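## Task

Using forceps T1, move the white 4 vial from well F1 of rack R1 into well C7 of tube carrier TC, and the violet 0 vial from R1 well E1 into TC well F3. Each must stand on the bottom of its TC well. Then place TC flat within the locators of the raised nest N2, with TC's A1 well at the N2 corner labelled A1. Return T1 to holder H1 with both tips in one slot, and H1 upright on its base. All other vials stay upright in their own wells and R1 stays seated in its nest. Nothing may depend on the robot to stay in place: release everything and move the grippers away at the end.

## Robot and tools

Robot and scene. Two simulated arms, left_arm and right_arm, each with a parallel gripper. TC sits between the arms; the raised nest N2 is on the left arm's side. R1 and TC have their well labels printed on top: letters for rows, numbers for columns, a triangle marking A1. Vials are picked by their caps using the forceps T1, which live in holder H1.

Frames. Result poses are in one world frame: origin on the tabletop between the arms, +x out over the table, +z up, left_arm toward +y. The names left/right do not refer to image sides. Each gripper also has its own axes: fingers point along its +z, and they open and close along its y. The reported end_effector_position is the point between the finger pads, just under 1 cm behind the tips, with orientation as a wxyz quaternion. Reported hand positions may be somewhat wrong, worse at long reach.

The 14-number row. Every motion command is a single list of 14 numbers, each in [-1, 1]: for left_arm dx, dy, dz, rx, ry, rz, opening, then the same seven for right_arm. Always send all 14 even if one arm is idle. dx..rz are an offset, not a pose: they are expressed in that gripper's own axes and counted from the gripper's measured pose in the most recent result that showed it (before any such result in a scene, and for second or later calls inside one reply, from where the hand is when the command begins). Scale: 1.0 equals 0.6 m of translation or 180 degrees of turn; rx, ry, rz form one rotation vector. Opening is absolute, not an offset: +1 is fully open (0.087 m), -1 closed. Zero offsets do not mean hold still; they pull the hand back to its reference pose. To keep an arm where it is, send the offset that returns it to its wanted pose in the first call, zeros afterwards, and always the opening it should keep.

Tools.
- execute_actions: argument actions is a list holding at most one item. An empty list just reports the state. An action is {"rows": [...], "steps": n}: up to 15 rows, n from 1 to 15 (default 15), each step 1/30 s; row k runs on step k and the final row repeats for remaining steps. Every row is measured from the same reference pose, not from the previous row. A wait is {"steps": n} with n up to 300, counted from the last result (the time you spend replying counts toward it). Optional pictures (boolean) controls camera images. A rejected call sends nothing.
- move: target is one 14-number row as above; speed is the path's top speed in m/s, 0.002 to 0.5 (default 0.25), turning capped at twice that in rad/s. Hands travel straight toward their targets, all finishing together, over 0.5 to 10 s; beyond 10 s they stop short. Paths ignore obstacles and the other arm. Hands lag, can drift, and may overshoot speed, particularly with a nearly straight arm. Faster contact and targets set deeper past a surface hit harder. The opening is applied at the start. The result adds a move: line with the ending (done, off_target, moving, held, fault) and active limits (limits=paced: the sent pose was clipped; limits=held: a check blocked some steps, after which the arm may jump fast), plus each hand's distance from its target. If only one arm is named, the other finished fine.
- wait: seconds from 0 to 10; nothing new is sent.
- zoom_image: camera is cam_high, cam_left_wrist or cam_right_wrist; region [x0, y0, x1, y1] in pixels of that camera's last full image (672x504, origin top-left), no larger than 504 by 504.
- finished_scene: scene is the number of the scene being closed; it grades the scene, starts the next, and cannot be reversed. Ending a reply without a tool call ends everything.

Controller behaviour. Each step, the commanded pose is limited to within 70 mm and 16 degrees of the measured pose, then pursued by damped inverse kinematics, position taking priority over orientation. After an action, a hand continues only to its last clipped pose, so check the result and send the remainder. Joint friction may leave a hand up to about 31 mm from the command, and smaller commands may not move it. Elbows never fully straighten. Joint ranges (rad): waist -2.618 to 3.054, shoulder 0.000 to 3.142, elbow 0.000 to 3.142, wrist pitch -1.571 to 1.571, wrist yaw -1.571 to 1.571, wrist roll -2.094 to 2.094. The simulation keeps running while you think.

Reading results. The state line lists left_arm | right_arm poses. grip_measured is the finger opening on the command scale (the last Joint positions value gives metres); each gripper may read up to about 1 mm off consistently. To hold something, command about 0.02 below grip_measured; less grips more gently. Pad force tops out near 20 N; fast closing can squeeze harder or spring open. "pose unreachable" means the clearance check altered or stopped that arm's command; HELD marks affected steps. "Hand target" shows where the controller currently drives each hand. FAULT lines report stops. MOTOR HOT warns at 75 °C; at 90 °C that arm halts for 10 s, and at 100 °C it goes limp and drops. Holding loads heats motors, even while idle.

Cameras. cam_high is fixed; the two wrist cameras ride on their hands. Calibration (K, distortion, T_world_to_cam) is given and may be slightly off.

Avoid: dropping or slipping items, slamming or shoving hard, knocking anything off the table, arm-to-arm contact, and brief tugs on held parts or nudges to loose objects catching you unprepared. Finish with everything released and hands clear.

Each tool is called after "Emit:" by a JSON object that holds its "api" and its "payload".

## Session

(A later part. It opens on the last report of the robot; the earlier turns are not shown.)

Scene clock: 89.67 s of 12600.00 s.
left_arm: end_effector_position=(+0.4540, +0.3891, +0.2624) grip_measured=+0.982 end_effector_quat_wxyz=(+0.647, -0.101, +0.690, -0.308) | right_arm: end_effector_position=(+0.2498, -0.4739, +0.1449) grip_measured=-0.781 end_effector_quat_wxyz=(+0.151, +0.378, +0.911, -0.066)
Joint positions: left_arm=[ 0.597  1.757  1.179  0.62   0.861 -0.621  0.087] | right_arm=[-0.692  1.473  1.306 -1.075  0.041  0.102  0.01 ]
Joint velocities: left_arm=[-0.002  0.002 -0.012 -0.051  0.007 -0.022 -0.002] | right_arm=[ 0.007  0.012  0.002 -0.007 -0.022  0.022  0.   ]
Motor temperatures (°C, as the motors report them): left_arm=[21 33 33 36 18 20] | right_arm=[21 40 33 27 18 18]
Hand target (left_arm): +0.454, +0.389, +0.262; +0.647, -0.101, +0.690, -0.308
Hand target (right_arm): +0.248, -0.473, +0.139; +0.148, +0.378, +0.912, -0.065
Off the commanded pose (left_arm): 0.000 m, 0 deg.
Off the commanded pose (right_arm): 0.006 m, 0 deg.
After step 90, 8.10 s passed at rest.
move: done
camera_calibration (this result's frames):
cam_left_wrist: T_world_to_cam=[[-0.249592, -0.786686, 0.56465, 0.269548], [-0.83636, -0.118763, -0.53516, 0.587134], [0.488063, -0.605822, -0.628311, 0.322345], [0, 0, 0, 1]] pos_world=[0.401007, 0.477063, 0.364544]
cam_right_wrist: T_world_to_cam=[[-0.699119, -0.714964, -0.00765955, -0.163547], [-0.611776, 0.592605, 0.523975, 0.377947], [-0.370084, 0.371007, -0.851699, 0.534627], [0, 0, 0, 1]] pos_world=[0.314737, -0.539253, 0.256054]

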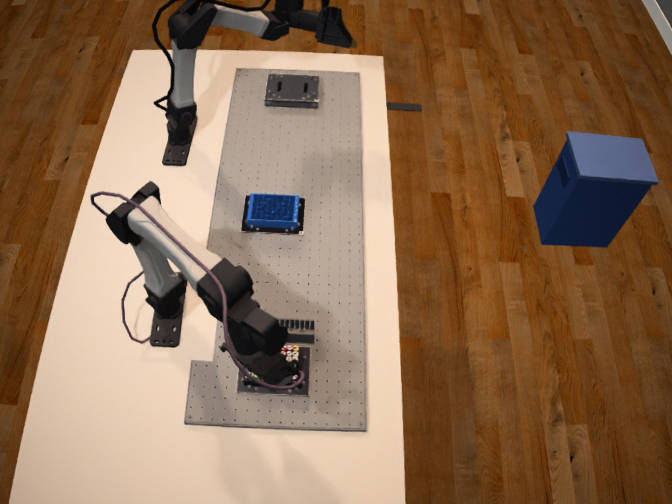

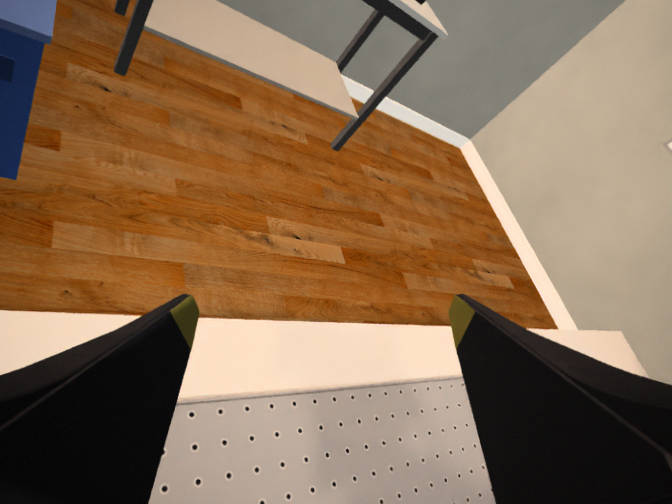

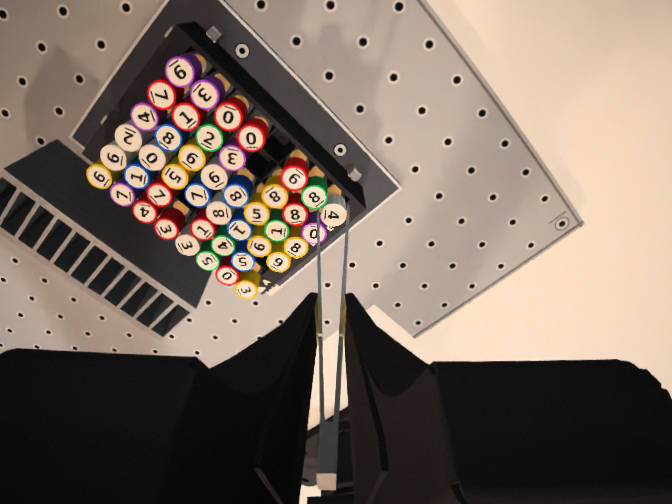

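Emit:
{"api": "execute_actions", "payload": {"actions": [{"rows":[[0,0,0,0,0,0,1,0,0,0,0,0,0,-0.787],[0,0,0,0,0,0,1,0,0,0,0,0,0,-0.793],[0,0,0,0,0,0,1,0,0,0,0,0,0,-0.799],[0,0,0,0,0,0,1,0,0,0,0,0,0,-0.805],[0,0,0,0,0,0,1,0,0,0,0,0,0,-0.81],[0,0,0,0,0,0,1,0,0,0,0,0,0,-0.815],[0,0,0,0,0,0,1,0,0,0,0,0,0,-0.82],[0,0,0,0,0,0,1,0,0,0,0,0,0,-0.825]]}], "pictures": false}}

Emit:
{"api": "move", "payload": {"target": [0,0,0,0,0,0,1,-0.033,0,-0.097,0,0,0,-0.825], "speed": 0.04}}

Emit:
{"api": "zoom_image", "payload": {"camera": "cam_right_wrist", "region": [270,120,400,250]}}

Emit:
{"api": "zoom_image", "payload": {"camera": "cam_high", "region": [200,60,380,240]}}

Scene clock: 103.63 s of 12600.00 s.
left_arm: end_effector_position=(+0.4540, +0.3891, +0.2624) grip_measured=+0.982 end_effector_quat_wxyz=(+0.647, -0.101, +0.690, -0.308) | right_arm: end_effector_position=(+0.2503, -0.4743, +0.1450) grip_measured=-0.821 end_effector_quat_wxyz=(+0.152, +0.378, +0.911, -0.066)
Joint positions: left_arm=[ 0.597  1.757  1.179  0.62   0.861 -0.621  0.087] | right_arm=[-0.692  1.473  1.306 -1.072  0.041  0.102  0.008]
Joint velocities: left_arm=[-0.002  0.007  0.002  0.022 -0.051  0.022 -0.001] | right_arm=[-0.012 -0.012 -0.007 -0.007  0.007 -0.022 -0.002]
Motor temperatures (°C, as the motors report them): left_arm=[21 33 33 37 18 20] | right_arm=[21 40 33 27 18 18]
Hand target (left_arm): +0.454, +0.389, +0.262; +0.647, -0.101, +0.690, -0.308
Hand target (right_arm): +0.250, -0.474, +0.145; +0.151, +0.378, +0.911, -0.066
Off the commanded pose (left_arm): 0.000 m, 0 deg.
Off the commanded pose (right_arm): 0.001 m, 0 deg.
Steps of this call (steps 1 to 90: nothing new was sent; then 10.47 s passed at rest; steps 91 to 105: all 15 steps of this action). Readings (end_effector_position):
91: left_arm (+0.4540, +0.3891, +0.2624) | right_arm (+0.2503, -0.4743, +0.1450)
92: left_arm (+0.4540, +0.3891, +0.2624) | right_arm (+0.2503, -0.4743, +0.1450)
94: left_arm (+0.4540, +0.3891, +0.2624) | right_arm (+0.2503, -0.4743, +0.1450)
98: left_arm (+0.4540, +0.3891, +0.2624) | right_arm (+0.2503, -0.4743, +0.1450)
105: the state above

Scene clock: 105.87 s of 12600.00 s.
left_arm: end_effector_position=(+0.4540, +0.3891, +0.2624) grip_measured=+0.982 end_effector_quat_wxyz=(+0.647, -0.101, +0.690, -0.308) | right_arm: end_effector_position=(+0.2504, -0.4744, +0.2056) grip_measured=-0.821 end_effector_quat_wxyz=(+0.158, +0.378, +0.910, -0.068)
Joint positions: left_arm=[ 0.597  1.757  1.179  0.62   0.861 -0.621  0.087] | right_arm=[-0.692  1.505  1.578 -1.299  0.041  0.102  0.008]
Joint velocities: left_arm=[-0.007 -0.022  0.012  0.022  0.051 -0.066 -0.001] | right_arm=[-0.012 -0.007  0.002 -0.022 -0.007  0.022  0.   ]
Motor temperatures (°C, as the motors report them): left_arm=[21 33 33 37 18 20] | right_arm=[21 40 34 27 18 18]
Hand target (left_arm): +0.454, +0.389, +0.262; +0.647, -0.101, +0.690, -0.308
Hand target (right_arm): +0.251, -0.474, +0.207; +0.152, +0.378, +0.911, -0.066
Off the commanded pose (left_arm): 0.000 m, 0 deg.
Off the commanded pose (right_arm): 0.001 m, 1 deg.
move: done
camera_calibration (this result's frames):
cam_left_wrist: T_world_to_cam=[[-0.249592, -0.786686, 0.56465, 0.269548], [-0.83636, -0.118763, -0.53516, 0.587134], [0.488063, -0.605822, -0.628311, 0.322345], [0, 0, 0, 1]] pos_world=[0.401007, 0.477063, 0.364544]
cam_right_wrist: T_world_to_cam=[[-0.699017, -0.715047, -0.00916167, -0.162765], [-0.618078, 0.597679, 0.510646, 0.353499], [-0.35966, 0.362613, -0.859742, 0.581799], [0, 0, 0, 1]] pos_world=[0.313964, -0.538631, 0.318194]

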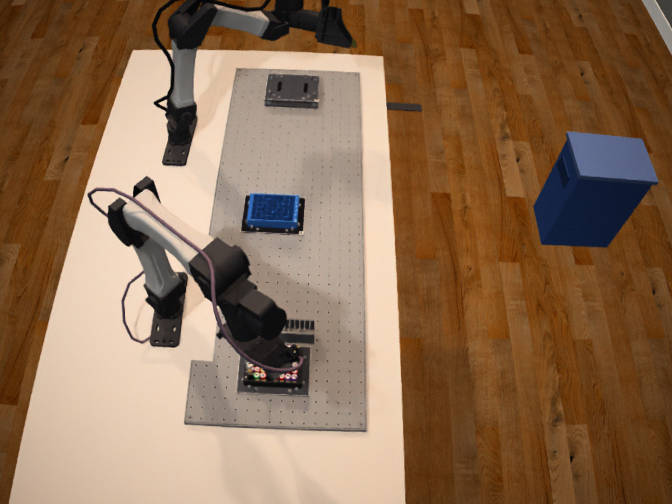

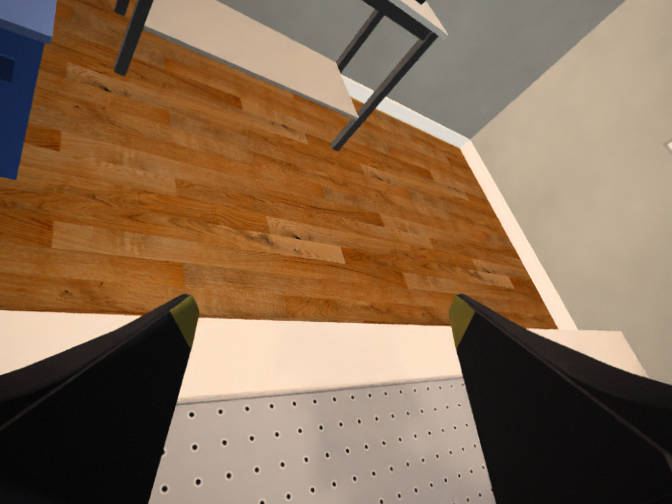

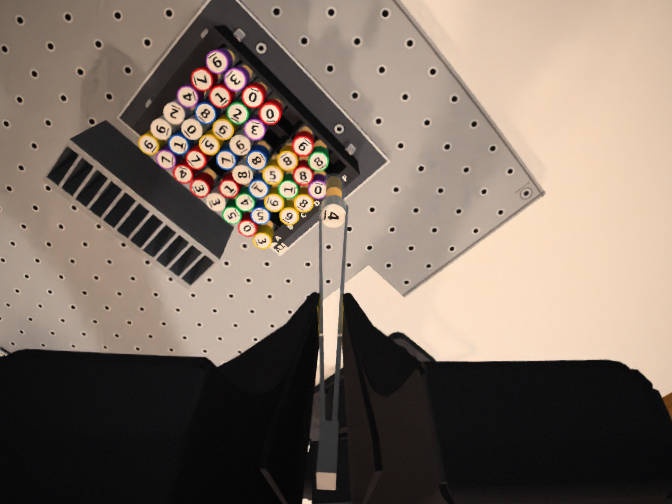

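Region (270, 120, 400, 250) of cam_right_wrist's 672x504 image, scaled by 3.877, with more detail than that image has.

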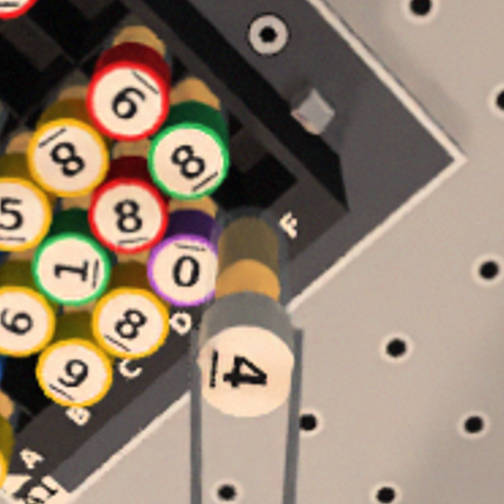

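Region (200, 60, 380, 240) of cam_high's 672x504 image, scaled by 2.800, with more detail than that image has.

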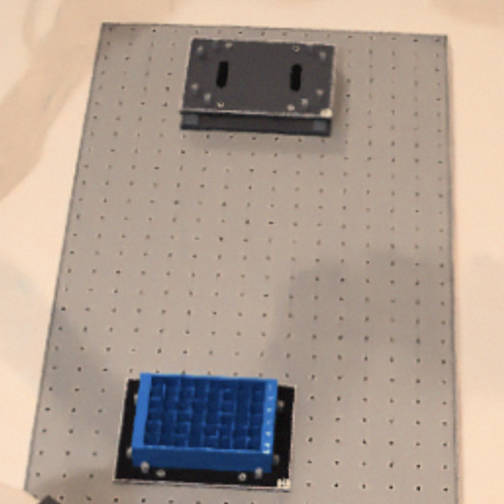

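Emit:
{"api": "move", "payload": {"target": [0,0,0,0,0,0,1,0.539,0.523,-0.194,-0.183,0,-0.507,-0.825], "speed": 0.18}}

Scene clock: 121.50 s of 12600.00 s.
left_arm: end_effector_position=(+0.4540, +0.3891, +0.2624) grip_measured=+0.982 end_effector_quat_wxyz=(+0.647, -0.101, +0.690, -0.308) | right_arm: end_effector_position=(+0.2236, -0.0142, +0.2032) grip_measured=-0.821 end_effector_quat_wxyz=(+0.147, -0.420, +0.892, +0.081)
Joint positions: left_arm=[ 0.597  1.757  1.179  0.62   0.861 -0.621  0.087] | right_arm=[ 0.935  1.707  1.778 -1.305  0.003  0.069  0.008]
Joint velocities: left_arm=[ 0.012  0.002  0.002 -0.066 -0.037 -0.11   0.   ] | right_arm=[ 0.002 -0.002  0.007  0.037  0.022  0.022 -0.001]
Motor temperatures (°C, as the motors report them): left_arm=[21 34 33 37 18 20] | right_arm=[21 39 35 26 18 18]
Hand target (left_arm): +0.454, +0.389, +0.262; +0.647, -0.101, +0.690, -0.308
Hand target (right_arm): +0.222, -0.007, +0.205; +0.148, -0.429, +0.887, +0.088
Off the commanded pose (left_arm): 0.000 m, 0 deg.
Off the commanded pose (right_arm): 0.008 m, 2 deg.
After step 90, 7.53 s passed at rest.
move: done
camera_calibration (this result's frames):
cam_left_wrist: T_world_to_cam=[[-0.249592, -0.786686, 0.56465, 0.269548], [-0.83636, -0.118763, -0.53516, 0.587134], [0.488063, -0.605822, -0.628311, 0.322345], [0, 0, 0, 1]] pos_world=[0.401007, 0.477063, 0.364544]
cam_right_wrist: T_world_to_cam=[[0.780948, -0.623678, -0.0338724, -0.177063], [-0.519768, -0.678994, 0.518468, 0.0214039], [-0.346356, -0.38729, -0.854426, 0.38843], [0, 0, 0, 1]] pos_world=[0.283937, 0.0545377, 0.31479]

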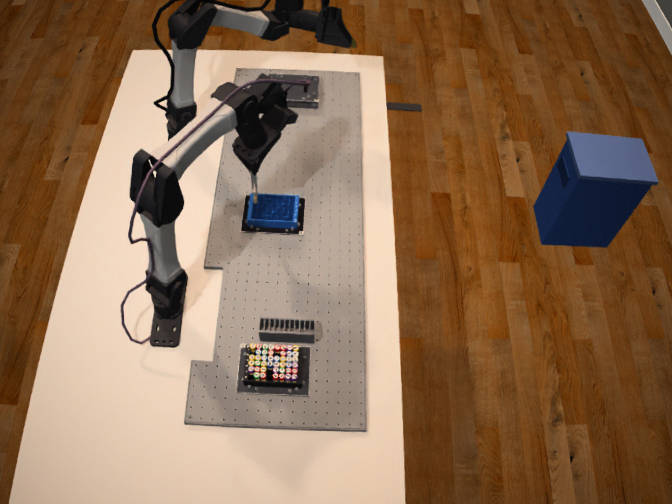

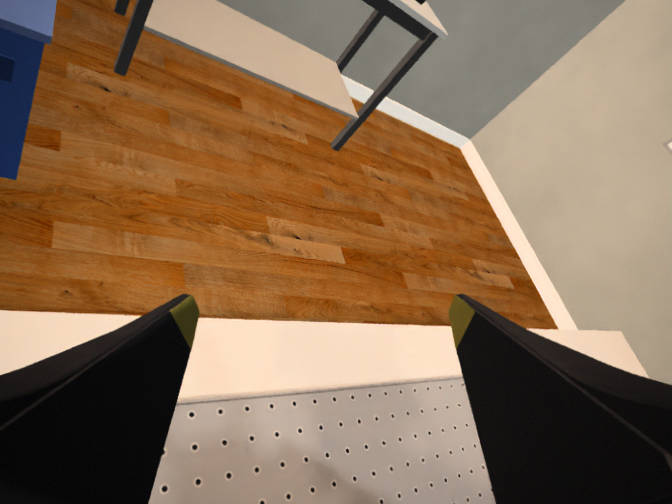

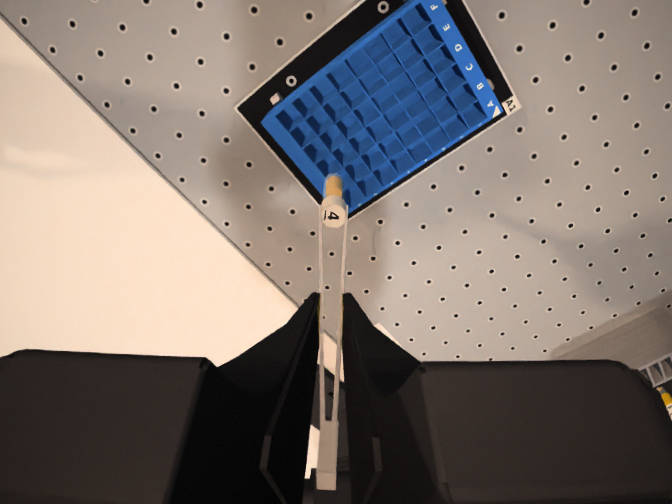

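Emit:
{"api": "move", "payload": {"target": [0,0,0,0,0,0,1,0.006,0,0.044,0,0,-0.024,-0.825], "speed": 0.04}}

Emit:
{"api": "zoom_image", "payload": {"camera": "cam_right_wrist", "region": [250,90,410,250]}}

Scene clock: 130.47 s of 12600.00 s.
left_arm: end_effector_position=(+0.4540, +0.3891, +0.2624) grip_measured=+0.982 end_effector_quat_wxyz=(+0.647, -0.101, +0.690, -0.308) | right_arm: end_effector_position=(+0.2292, -0.0104, +0.1810) grip_measured=-0.821 end_effector_quat_wxyz=(+0.150, -0.446, +0.879, +0.077)
Joint positions: left_arm=[ 0.597  1.757  1.179  0.62   0.861 -0.621  0.087] | right_arm=[ 0.935  1.707  1.687 -1.211  0.002  0.009  0.008]
Joint velocities: left_arm=[ 0.007  0.002 -0.007  0.081  0.081  0.007 -0.001] | right_arm=[-0.012 -0.002 -0.012 -0.066 -0.022 -0.066  0.   ]
Motor temperatures (°C, as the motors report them): left_arm=[21 34 33 37 18 20] | right_arm=[21 40 36 27 18 18]
Hand target (left_arm): +0.454, +0.389, +0.262; +0.647, -0.101, +0.690, -0.308
Hand target (right_arm): +0.227, -0.010, +0.177; +0.150, -0.453, +0.875, +0.075
Off the commanded pose (left_arm): 0.000 m, 0 deg.
Off the commanded pose (right_arm): 0.005 m, 1 deg.
After step 90, 4.67 s passed at rest.
move: done
camera_calibration (this result's frames):
cam_left_wrist: T_world_to_cam=[[-0.249592, -0.786686, 0.56465, 0.269548], [-0.83636, -0.118763, -0.53516, 0.587134], [0.488063, -0.605822, -0.628311, 0.322345], [0, 0, 0, 1]] pos_world=[0.401007, 0.477063, 0.364544]
cam_right_wrist: T_world_to_cam=[[0.815268, -0.578892, -0.0149046, -0.190651], [-0.489349, -0.702468, 0.516795, 0.0315832], [-0.309638, -0.414033, -0.85598, 0.364495], [0, 0, 0, 1]] pos_world=[0.283749, 0.0627325, 0.292837]

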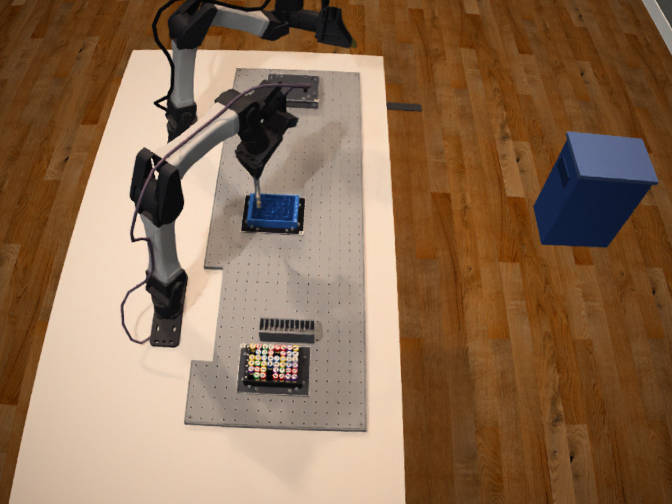

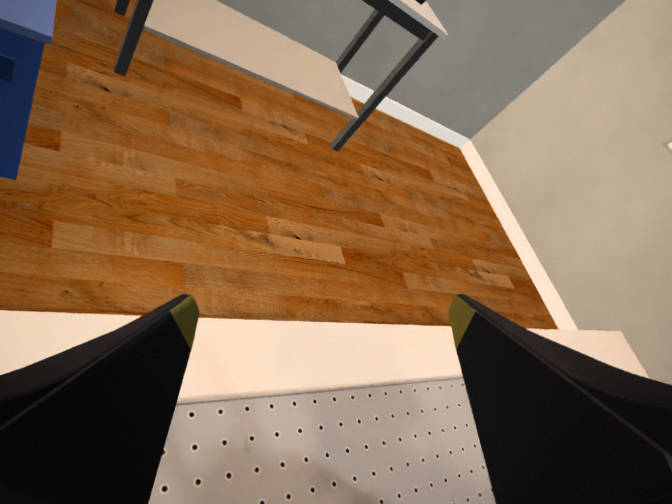

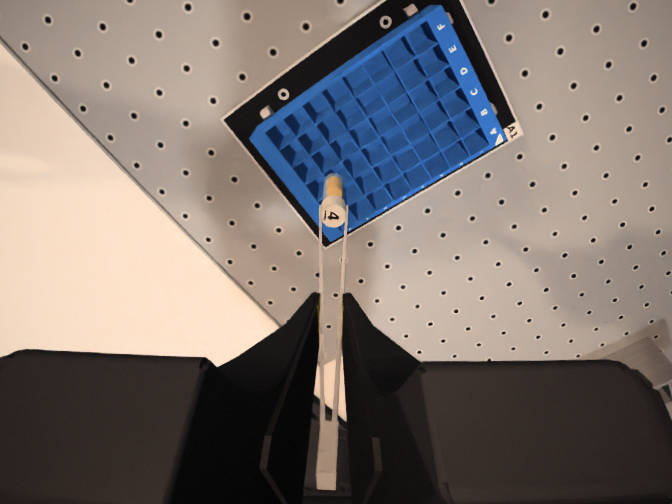

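Region (250, 90, 410, 250) of cam_right_wrist's 672x504 image, scaled by 3.150, with more detail than that image has.

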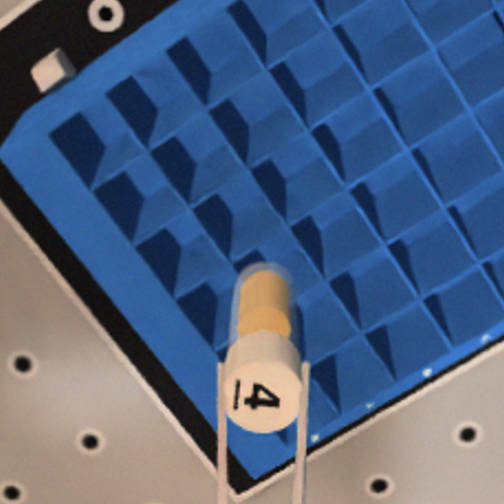

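Emit:
{"api": "execute_actions", "payload": {"actions": [{"rows":[[0,0,0,0,0,0,1,0,-0.016,0,0.003,0,0.007,-0.825],[0,0,0,0,0,0,1,0,-0.016,0,0.003,0,0.007,-0.825],[0,0,0,0,0,0,1,0.005,-0.005,0.012,0.001,0.001,0.002,-0.825]]}]}}

Emit:
{"api": "zoom_image", "payload": {"camera": "cam_right_wrist", "region": [285,130,385,230]}}

Scene clock: 143.43 s of 12600.00 s.
left_arm: end_effector_position=(+0.4540, +0.3891, +0.2624) grip_measured=+0.982 end_effector_quat_wxyz=(+0.647, -0.101, +0.690, -0.308) | right_arm: end_effector_position=(+0.2320, -0.0112, +0.1777) grip_measured=-0.821 end_effector_quat_wxyz=(+0.151, -0.443, +0.880, +0.076)
Joint positions: left_arm=[ 0.597  1.757  1.179  0.62   0.861 -0.621  0.087] | right_arm=[ 0.928  1.707  1.673 -1.197  0.002  0.008  0.008]
Joint velocities: left_arm=[-0.012 -0.012 -0.002 -0.007  0.007 -0.007 -0.001] | right_arm=[ 0.002  0.007  0.002  0.037 -0.007  0.095 -0.   ]
Motor temperatures (°C, as the motors report them): left_arm=[21 34 33 37 18 20] | right_arm=[21 42 35 27 18 18]
Hand target (left_arm): +0.454, +0.389, +0.262; +0.647, -0.101, +0.690, -0.308
Hand target (right_arm): +0.231, -0.013, +0.173; +0.149, -0.443, +0.881, +0.075
Off the commanded pose (left_arm): 0.000 m, 0 deg.
Off the commanded pose (right_arm): 0.005 m, 0 deg.
Steps of this call (steps 1 to 90: nothing new was sent; then 9.47 s passed at rest; steps 91 to 105: all 15 steps of this action). Readings (end_effector_position):
91: left_arm (+0.4540, +0.3891, +0.2624) | right_arm (+0.2299, -0.0104, +0.1810)
92: left_arm (+0.4540, +0.3891, +0.2624) | right_arm (+0.2308, -0.0110, +0.1810)
94: left_arm (+0.4540, +0.3891, +0.2624) | right_arm (+0.2319, -0.0114, +0.1799)
98: left_arm (+0.4540, +0.3891, +0.2624) | right_arm (+0.2315, -0.0119, +0.1776)
105: the state above
camera_calibration (this result's frames):
cam_left_wrist: T_world_to_cam=[[-0.249592, -0.786686, 0.56465, 0.269548], [-0.83636, -0.118763, -0.53516, 0.587134], [0.488063, -0.605822, -0.628311, 0.322345], [0, 0, 0, 1]] pos_world=[0.401007, 0.477063, 0.364544]
cam_right_wrist: T_world_to_cam=[[0.811188, -0.584611, -0.0142877, -0.192673], [-0.494768, -0.699138, 0.51615, 0.0354096], [-0.311736, -0.411625, -0.856379, 0.362782], [0, 0, 0, 1]] pos_world=[0.286906, 0.0614473, 0.289649]

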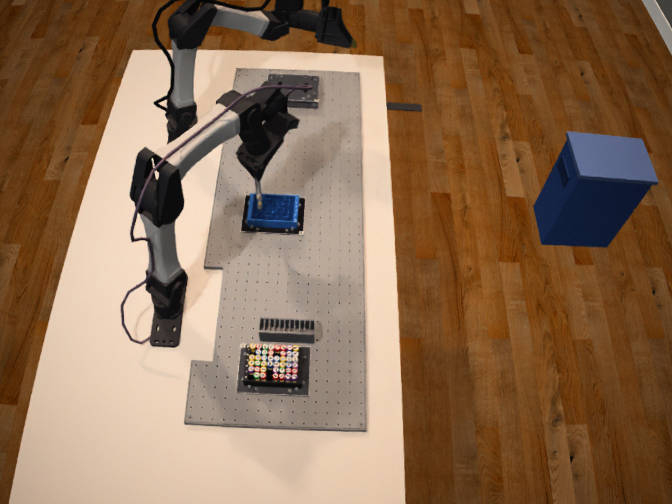

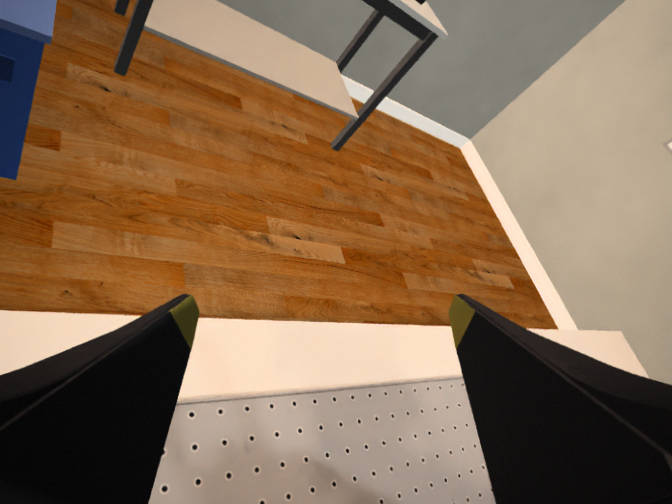

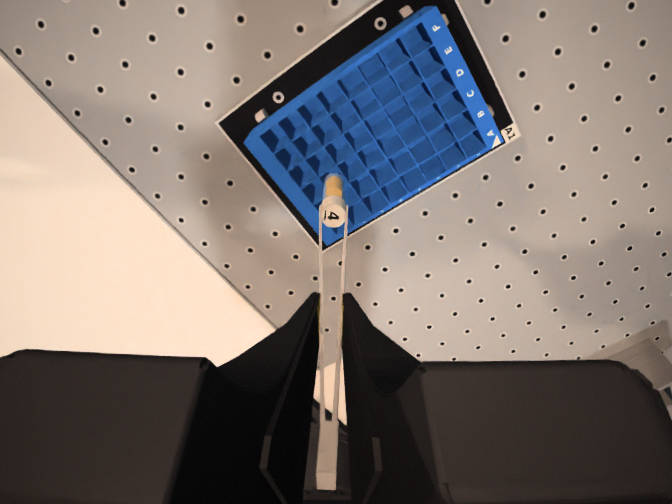

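Region (285, 130, 385, 230) of cam_right_wrist's 672x504 image, scaled by 5.040, with more detail than that image has.

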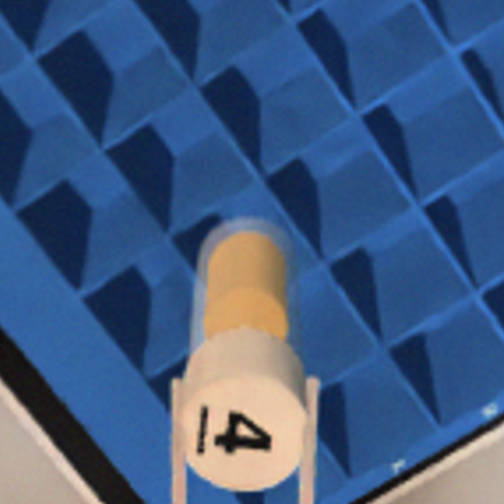

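Emit:
{"api": "execute_actions", "payload": {"actions": [{"rows":[[0,0,0,0,0,0,1,0.0075,0,0.015,0,0.0025,0,-0.825]]}], "pictures": false}}

Emit:
{"api": "execute_actions", "payload": {"actions": [{"rows":[[0,0,0,0,0,0,1,0.0075,0,0.015,0,0.0025,0,-0.825]]}]}}

Emit:
{"api": "zoom_image", "payload": {"camera": "cam_right_wrist", "region": [285,130,385,230]}}

Scene clock: 155.93 s of 12600.00 s.
left_arm: end_effector_position=(+0.4540, +0.3891, +0.2624) grip_measured=+0.982 end_effector_quat_wxyz=(+0.647, -0.101, +0.690, -0.308) | right_arm: end_effector_position=(+0.2319, -0.0113, +0.1722) grip_measured=-0.821 end_effector_quat_wxyz=(+0.149, -0.443, +0.881, +0.075)
Joint positions: left_arm=[ 0.597  1.757  1.179  0.62   0.861 -0.621  0.087] | right_arm=[ 0.928  1.706  1.652 -1.18   0.002  0.008  0.008]
Joint velocities: left_arm=[ 0.017  0.012  0.012 -0.037  0.007 -0.007 -0.001] | right_arm=[-0.002  0.012  0.002 -0.037 -0.007  0.007 -0.   ]
Motor temperatures (°C, as the motors report them): left_arm=[21 34 34 38 18 20] | right_arm=[21 43 34 27 18 18]
Hand target (left_arm): +0.454, +0.389, +0.262; +0.647, -0.101, +0.690, -0.308
Hand target (right_arm): +0.231, -0.012, +0.168; +0.147, -0.444, +0.881, +0.074
Off the commanded pose (left_arm): 0.000 m, 0 deg.
Off the commanded pose (right_arm): 0.005 m, 0 deg.
Steps of this call (steps 1 to 90: nothing new was sent; then 9.00 s passed at rest; steps 91 to 105: all 15 steps of this action). Readings (end_effector_position):
91: left_arm (+0.4540, +0.3891, +0.2624) | right_arm (+0.2323, -0.0108, +0.1770)
92: left_arm (+0.4540, +0.3891, +0.2624) | right_arm (+0.2323, -0.0108, +0.1760)
94: left_arm (+0.4540, +0.3891, +0.2624) | right_arm (+0.2317, -0.0116, +0.1734)
98: left_arm (+0.4540, +0.3891, +0.2624) | right_arm (+0.2315, -0.0119, +0.1721)
105: the state above

Scene clock: 156.43 s of 12600.00 s.
left_arm: end_effector_position=(+0.4540, +0.3891, +0.2624) grip_measured=+0.982 end_effector_quat_wxyz=(+0.647, -0.101, +0.690, -0.308) | right_arm: end_effector_position=(+0.2318, -0.0115, +0.1668) grip_measured=-0.824 end_effector_quat_wxyz=(+0.147, -0.444, +0.881, +0.074)
Joint positions: left_arm=[ 0.597  1.757  1.179  0.62   0.861 -0.621  0.087] | right_arm=[ 0.928  1.706  1.631 -1.164  0.002  0.008  0.008]
Joint velocities: left_arm=[-0.007 -0.012  0.002  0.007  0.037 -0.066 -0.   ] | right_arm=[ 0.002  0.002 -0.017 -0.066 -0.007  0.051 -0.   ]
Motor temperatures (°C, as the motors report them): left_arm=[21 34 34 38 18 20] | right_arm=[21 43 34 27 18 18]
Hand target (left_arm): +0.454, +0.389, +0.262; +0.647, -0.101, +0.690, -0.308
Hand target (right_arm): +0.231, -0.013, +0.162; +0.145, -0.444, +0.881, +0.074
Off the commanded pose (left_arm): 0.000 m, 0 deg.
Off the commanded pose (right_arm): 0.005 m, 0 deg.
Steps of this call (steps 1 to 15: all 15 steps of this action). Readings (end_effector_position):
1: left_arm (+0.4540, +0.3891, +0.2624) | right_arm (+0.2321, -0.0111, +0.1716)
2: left_arm (+0.4540, +0.3891, +0.2624) | right_arm (+0.2321, -0.0111, +0.1705)
4: left_arm (+0.4540, +0.3891, +0.2624) | right_arm (+0.2315, -0.0119, +0.1678)
8: left_arm (+0.4540, +0.3891, +0.2624) | right_arm (+0.2313, -0.0122, +0.1667)
15: the state above
camera_calibration (this result's frames):
cam_left_wrist: T_world_to_cam=[[-0.249592, -0.786686, 0.56465, 0.269548], [-0.83636, -0.118763, -0.53516, 0.587134], [0.488063, -0.605822, -0.628311, 0.322345], [0, 0, 0, 1]] pos_world=[0.401007, 0.477063, 0.364544]
cam_right_wrist: T_world_to_cam=[[0.811114, -0.584713, -0.0143267, -0.192805], [-0.492084, -0.69545, 0.523644, 0.0389124], [-0.316145, -0.417685, -0.851817, 0.353509], [0, 0, 0, 1]] pos_world=[0.287295, 0.0619819, 0.277987]

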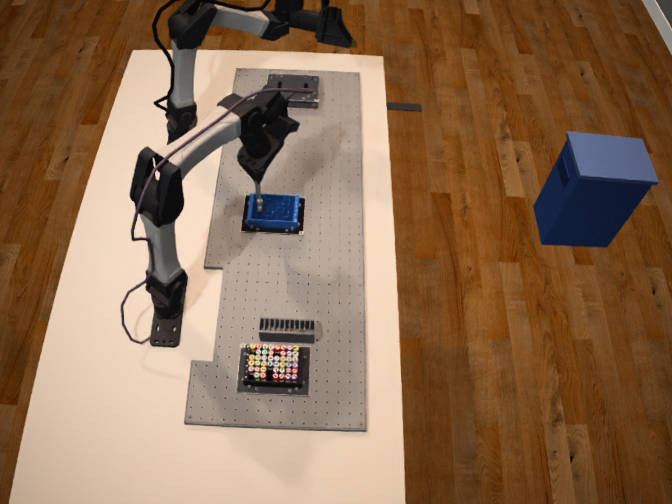

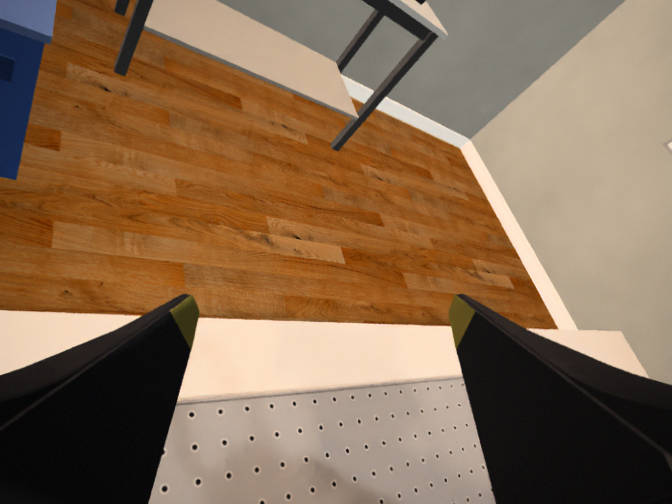

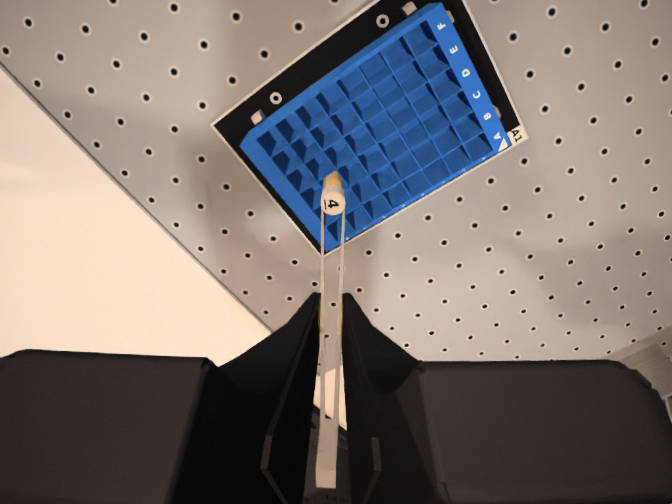

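Region (285, 130, 385, 230) of cam_right_wrist's 672x504 image, scaled by 5.040, with more detail than that image has.

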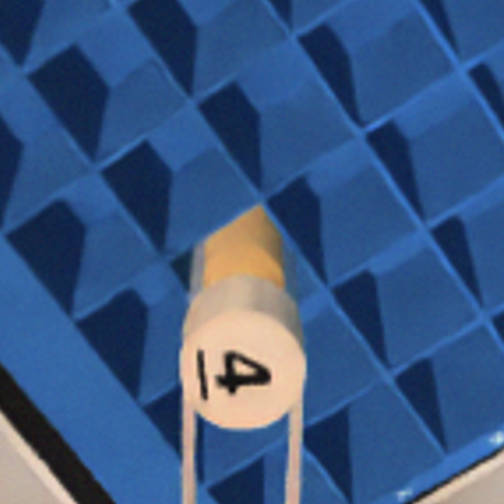

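Emit:
{"api": "execute_actions", "payload": {"actions": [{"rows":[[0,0,0,0,0,0,1,0,0,0,0,0,0,-0.821],[0,0,0,0,0,0,1,0,0,0,0,0,0,-0.817],[0,0,0,0,0,0,1,0,0,0,0,0,0,-0.813],[0,0,0,0,0,0,1,0,0,0,0,0,0,-0.809],[0,0,0,0,0,0,1,0,0,0,0,0,0,-0.805],[0,0,0,0,0,0,1,0,0,0,0,0,0,-0.801],[0,0,0,0,0,0,1,0,0,0,0,0,0,-0.797],[0,0,0,0,0,0,1,0,0,0,0,0,0,-0.793],[0,0,0,0,0,0,1,0,0,0,0,0,0,-0.789],[0,0,0,0,0,0,1,0,0,0,0,0,0,-0.785]]}]}}

Emit:
{"api": "zoom_image", "payload": {"camera": "cam_right_wrist", "region": [285,130,385,230]}}

Scene clock: 171.10 s of 12600.00 s.
left_arm: end_effector_position=(+0.4540, +0.3891, +0.2624) grip_measured=+0.982 end_effector_quat_wxyz=(+0.647, -0.101, +0.690, -0.308) | right_arm: end_effector_position=(+0.2318, -0.0114, +0.1669) grip_measured=-0.785 end_effector_quat_wxyz=(+0.147, -0.444, +0.881, +0.075)
Joint positions: left_arm=[ 0.597  1.757  1.179  0.62   0.861 -0.621  0.087] | right_arm=[ 0.928  1.706  1.631 -1.163  0.002  0.008  0.009]
Joint velocities: left_arm=[ 0.012 -0.002 -0.002  0.022  0.022  0.037 -0.001] | right_arm=[-0.002  0.017 -0.012  0.022  0.007 -0.066 -0.001]
Motor temperatures (°C, as the motors report them): left_arm=[21 35 34 38 18 20] | right_arm=[21 43 34 27 18 18]
Hand target (left_arm): +0.454, +0.389, +0.262; +0.647, -0.101, +0.690, -0.308
Hand target (right_arm): +0.232, -0.011, +0.167; +0.147, -0.444, +0.881, +0.074
Off the commanded pose (left_arm): 0.000 m, 0 deg.
Off the commanded pose (right_arm): 0.000 m, 0 deg.
Steps of this call (steps 1 to 90: nothing new was sent; then 11.17 s passed at rest; steps 91 to 105: all 15 steps of this action). Readings (end_effector_position):
91: left_arm (+0.4540, +0.3891, +0.2624) | right_arm (+0.2318, -0.0114, +0.1669)
92: left_arm (+0.4540, +0.3891, +0.2624) | right_arm (+0.2318, -0.0114, +0.1669)
94: left_arm (+0.4540, +0.3891, +0.2624) | right_arm (+0.2318, -0.0114, +0.1669)
98: left_arm (+0.4540, +0.3891, +0.2624) | right_arm (+0.2318, -0.0114, +0.1669)
105: the state above
camera_calibration (this result's frames):
cam_left_wrist: T_world_to_cam=[[-0.249592, -0.786686, 0.56465, 0.269548], [-0.83636, -0.118763, -0.53516, 0.587134], [0.488063, -0.605822, -0.628311, 0.322345], [0, 0, 0, 1]] pos_world=[0.401007, 0.477063, 0.364544]
cam_right_wrist: T_world_to_cam=[[0.811117, -0.584708, -0.014325, -0.192806], [-0.492202, -0.695611, 0.523319, 0.0390648], [-0.315954, -0.417422, -0.852016, 0.353565], [0, 0, 0, 1]] pos_world=[0.287326, 0.0620246, 0.278038]

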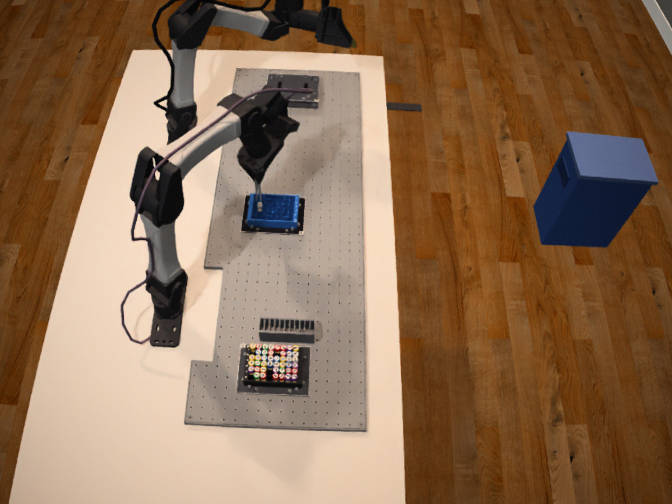

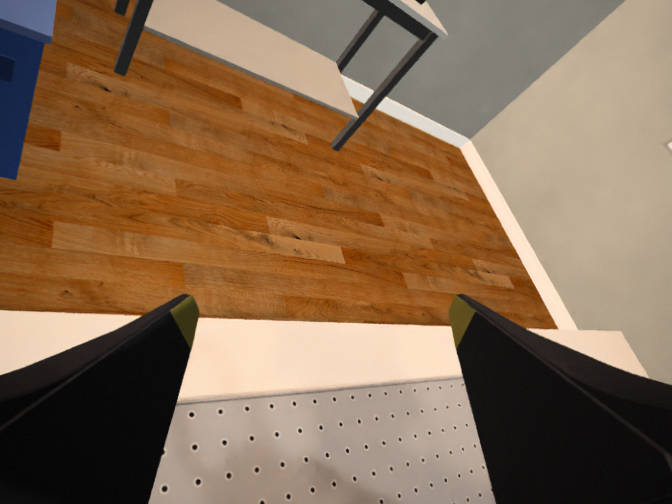

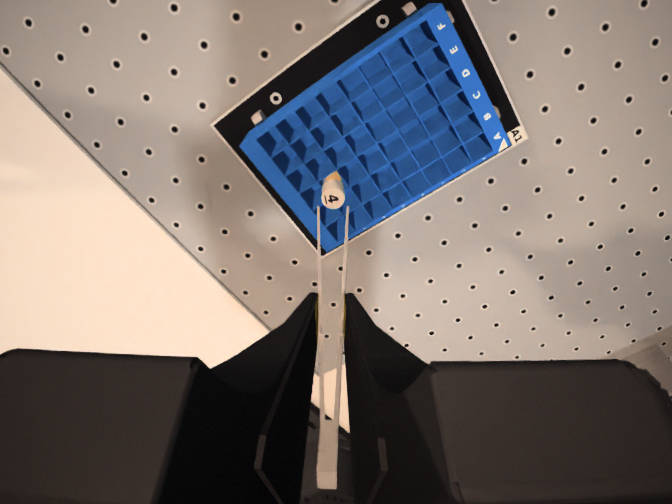

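Region (285, 130, 385, 230) of cam_right_wrist's 672x504 image, scaled by 5.040, with more detail than that image has.

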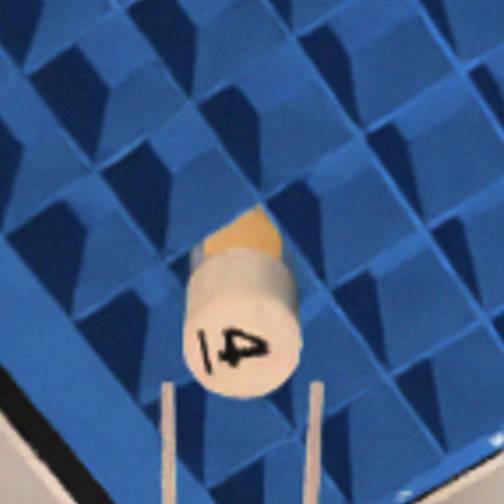

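Emit:
{"api": "move", "payload": {"target": [0,0,0,0,0,0,1,0.545,-0.478,-0.205,0.179,0,0.52,-0.785], "speed": 0.2}}

Emit:
{"api": "zoom_image", "payload": {"camera": "cam_right_wrist", "region": [270,120,400,250]}}

Scene clock: 190.80 s of 12600.00 s.
left_arm: end_effector_position=(+0.4540, +0.3891, +0.2624) grip_measured=+0.982 end_effector_quat_wxyz=(+0.647, -0.101, +0.690, -0.308) | right_arm: end_effector_position=(+0.2577, -0.4578, +0.1820) grip_measured=-0.785 end_effector_quat_wxyz=(+0.158, +0.373, +0.912, -0.065)
Joint positions: left_arm=[ 0.597  1.757  1.179  0.62   0.861 -0.621  0.087] | right_arm=[-0.629  1.47   1.449 -1.212  0.054  0.151  0.009]
Joint velocities: left_arm=[-0.007  0.007  0.007 -0.11   0.022 -0.007  0.   ] | right_arm=[ 0.007  0.012  0.007  0.022 -0.022 -0.022  0.   ]
Motor temperatures (°C, as the motors report them): left_arm=[21 35 34 38 18 20] | right_arm=[21 43 35 27 18 18]
Hand target (left_arm): +0.454, +0.389, +0.262; +0.647, -0.101, +0.690, -0.308
Hand target (right_arm): +0.262, -0.464, +0.185; +0.165, +0.381, +0.907, -0.068
Off the commanded pose (left_arm): 0.000 m, 0 deg.
Off the commanded pose (right_arm): 0.008 m, 1 deg.
After step 90, 12.03 s passed at rest.
move: done
camera_calibration (this result's frames):
cam_left_wrist: T_world_to_cam=[[-0.249592, -0.786686, 0.56465, 0.269548], [-0.83636, -0.118763, -0.53516, 0.587134], [0.488063, -0.605822, -0.628311, 0.322345], [0, 0, 0, 1]] pos_world=[0.401007, 0.477063, 0.364544]
cam_right_wrist: T_world_to_cam=[[-0.690718, -0.723006, -0.013079, -0.151074], [-0.62489, 0.587687, 0.513942, 0.356789], [-0.363896, 0.363162, -0.857725, 0.559082], [0, 0, 0, 1]] pos_world=[0.322052, -0.521945, 0.294194]

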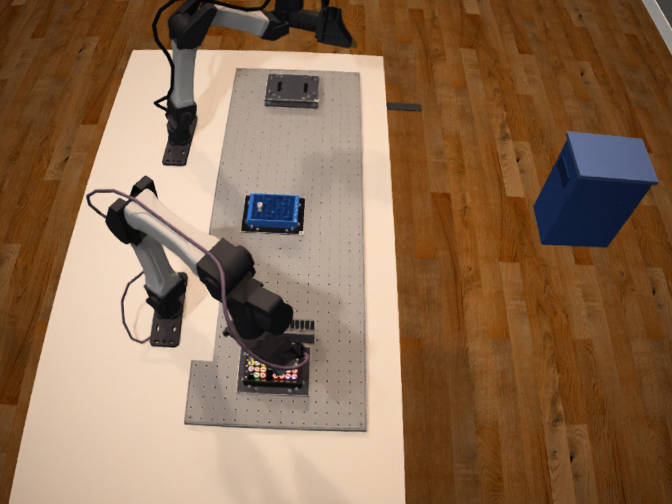

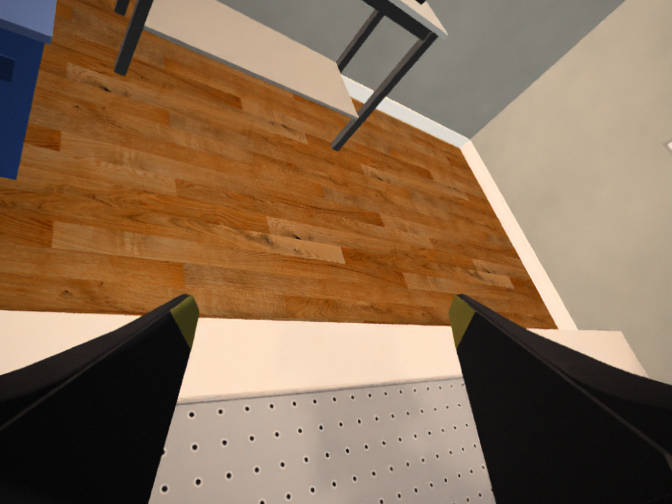

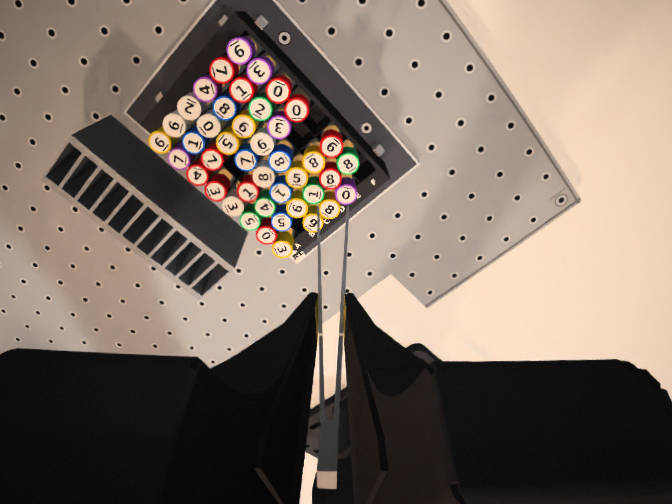

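Region (270, 120, 400, 250) of cam_right_wrist's 672x504 image, scaled by 3.877, with more detail than that image has.

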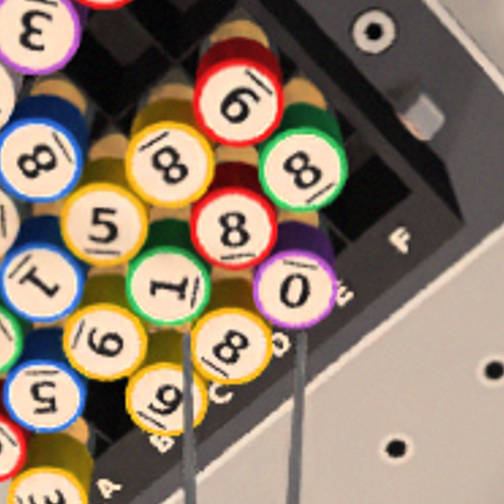

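Emit:
{"api": "move", "payload": {"target": [0,0,0,0,0,0,1,0.018,-0.0135,0.039,0,0.009,0.004,-0.782], "speed": 0.04}}

Emit:
{"api": "zoom_image", "payload": {"camera": "cam_right_wrist", "region": [270,120,400,250]}}

Scene clock: 198.43 s of 12600.00 s.
left_arm: end_effector_position=(+0.4540, +0.3891, +0.2624) grip_measured=+0.982 end_effector_quat_wxyz=(+0.647, -0.101, +0.690, -0.308) | right_arm: end_effector_position=(+0.2517, -0.4620, +0.1614) grip_measured=-0.782 end_effector_quat_wxyz=(+0.145, +0.379, +0.912, -0.064)
Joint positions: left_arm=[ 0.597  1.757  1.179  0.62   0.861 -0.621  0.087] | right_arm=[-0.653  1.47   1.37  -1.157  0.053  0.14   0.01 ]
Joint velocities: left_arm=[-0.002  0.007  0.002 -0.022 -0.022 -0.051 -0.001] | right_arm=[-0.012  0.012 -0.002  0.007  0.037  0.022 -0.001]
Motor temperatures (°C, as the motors report them): left_arm=[21 35 34 38 18 20] | right_arm=[21 42 35 27 18 18]
Hand target (left_arm): +0.454, +0.389, +0.262; +0.647, -0.101, +0.690, -0.308
Hand target (right_arm): +0.250, -0.462, +0.156; +0.145, +0.380, +0.912, -0.059
Off the commanded pose (left_arm): 0.000 m, 0 deg.
Off the commanded pose (right_arm): 0.005 m, 1 deg.
After step 90, 3.67 s passed at rest.
move: done
camera_calibration (this result's frames):
cam_left_wrist: T_world_to_cam=[[-0.249592, -0.786686, 0.56465, 0.269548], [-0.83636, -0.118763, -0.53516, 0.587134], [0.488063, -0.605822, -0.628311, 0.322345], [0, 0, 0, 1]] pos_world=[0.401007, 0.477063, 0.364544]
cam_right_wrist: T_world_to_cam=[[-0.699885, -0.71422, -0.00709605, -0.153163], [-0.60647, 0.588991, 0.534119, 0.358708], [-0.377299, 0.378126, -0.845379, 0.549033], [0, 0, 0, 1]] pos_world=[0.317499, -0.528272, 0.271462]

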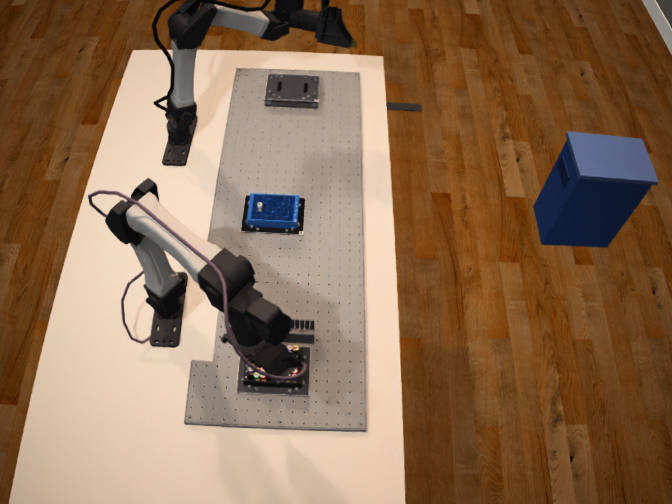

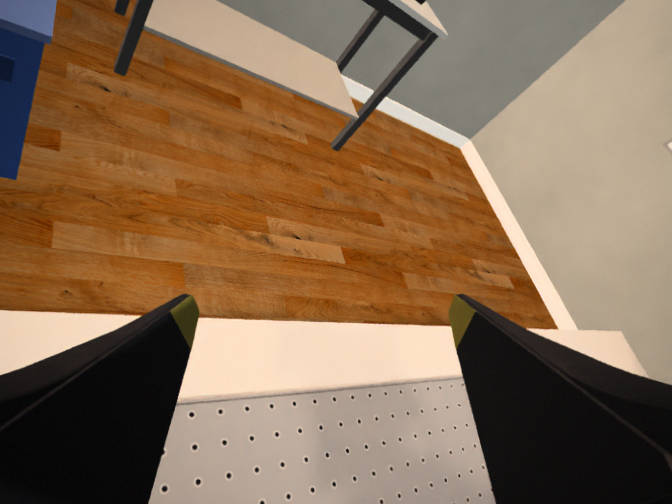

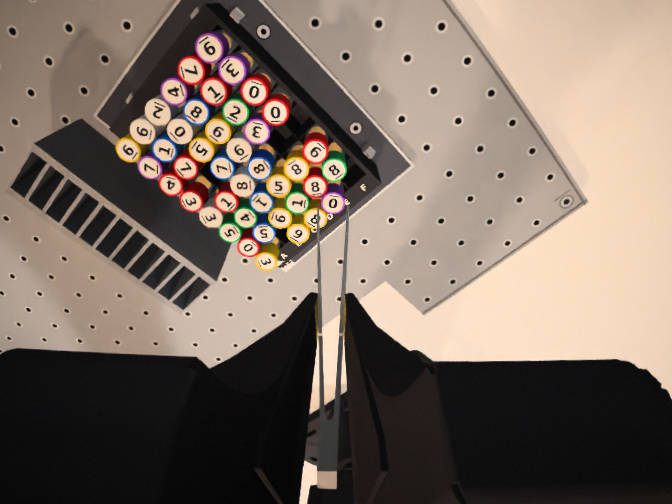

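Region (270, 120, 400, 250) of cam_right_wrist's 672x504 image, scaled by 3.877, with more detail than that image has.

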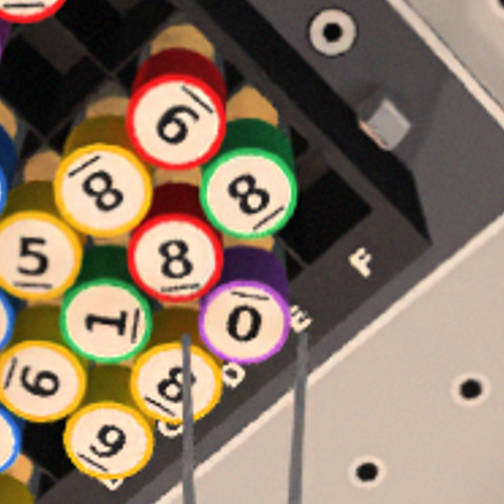

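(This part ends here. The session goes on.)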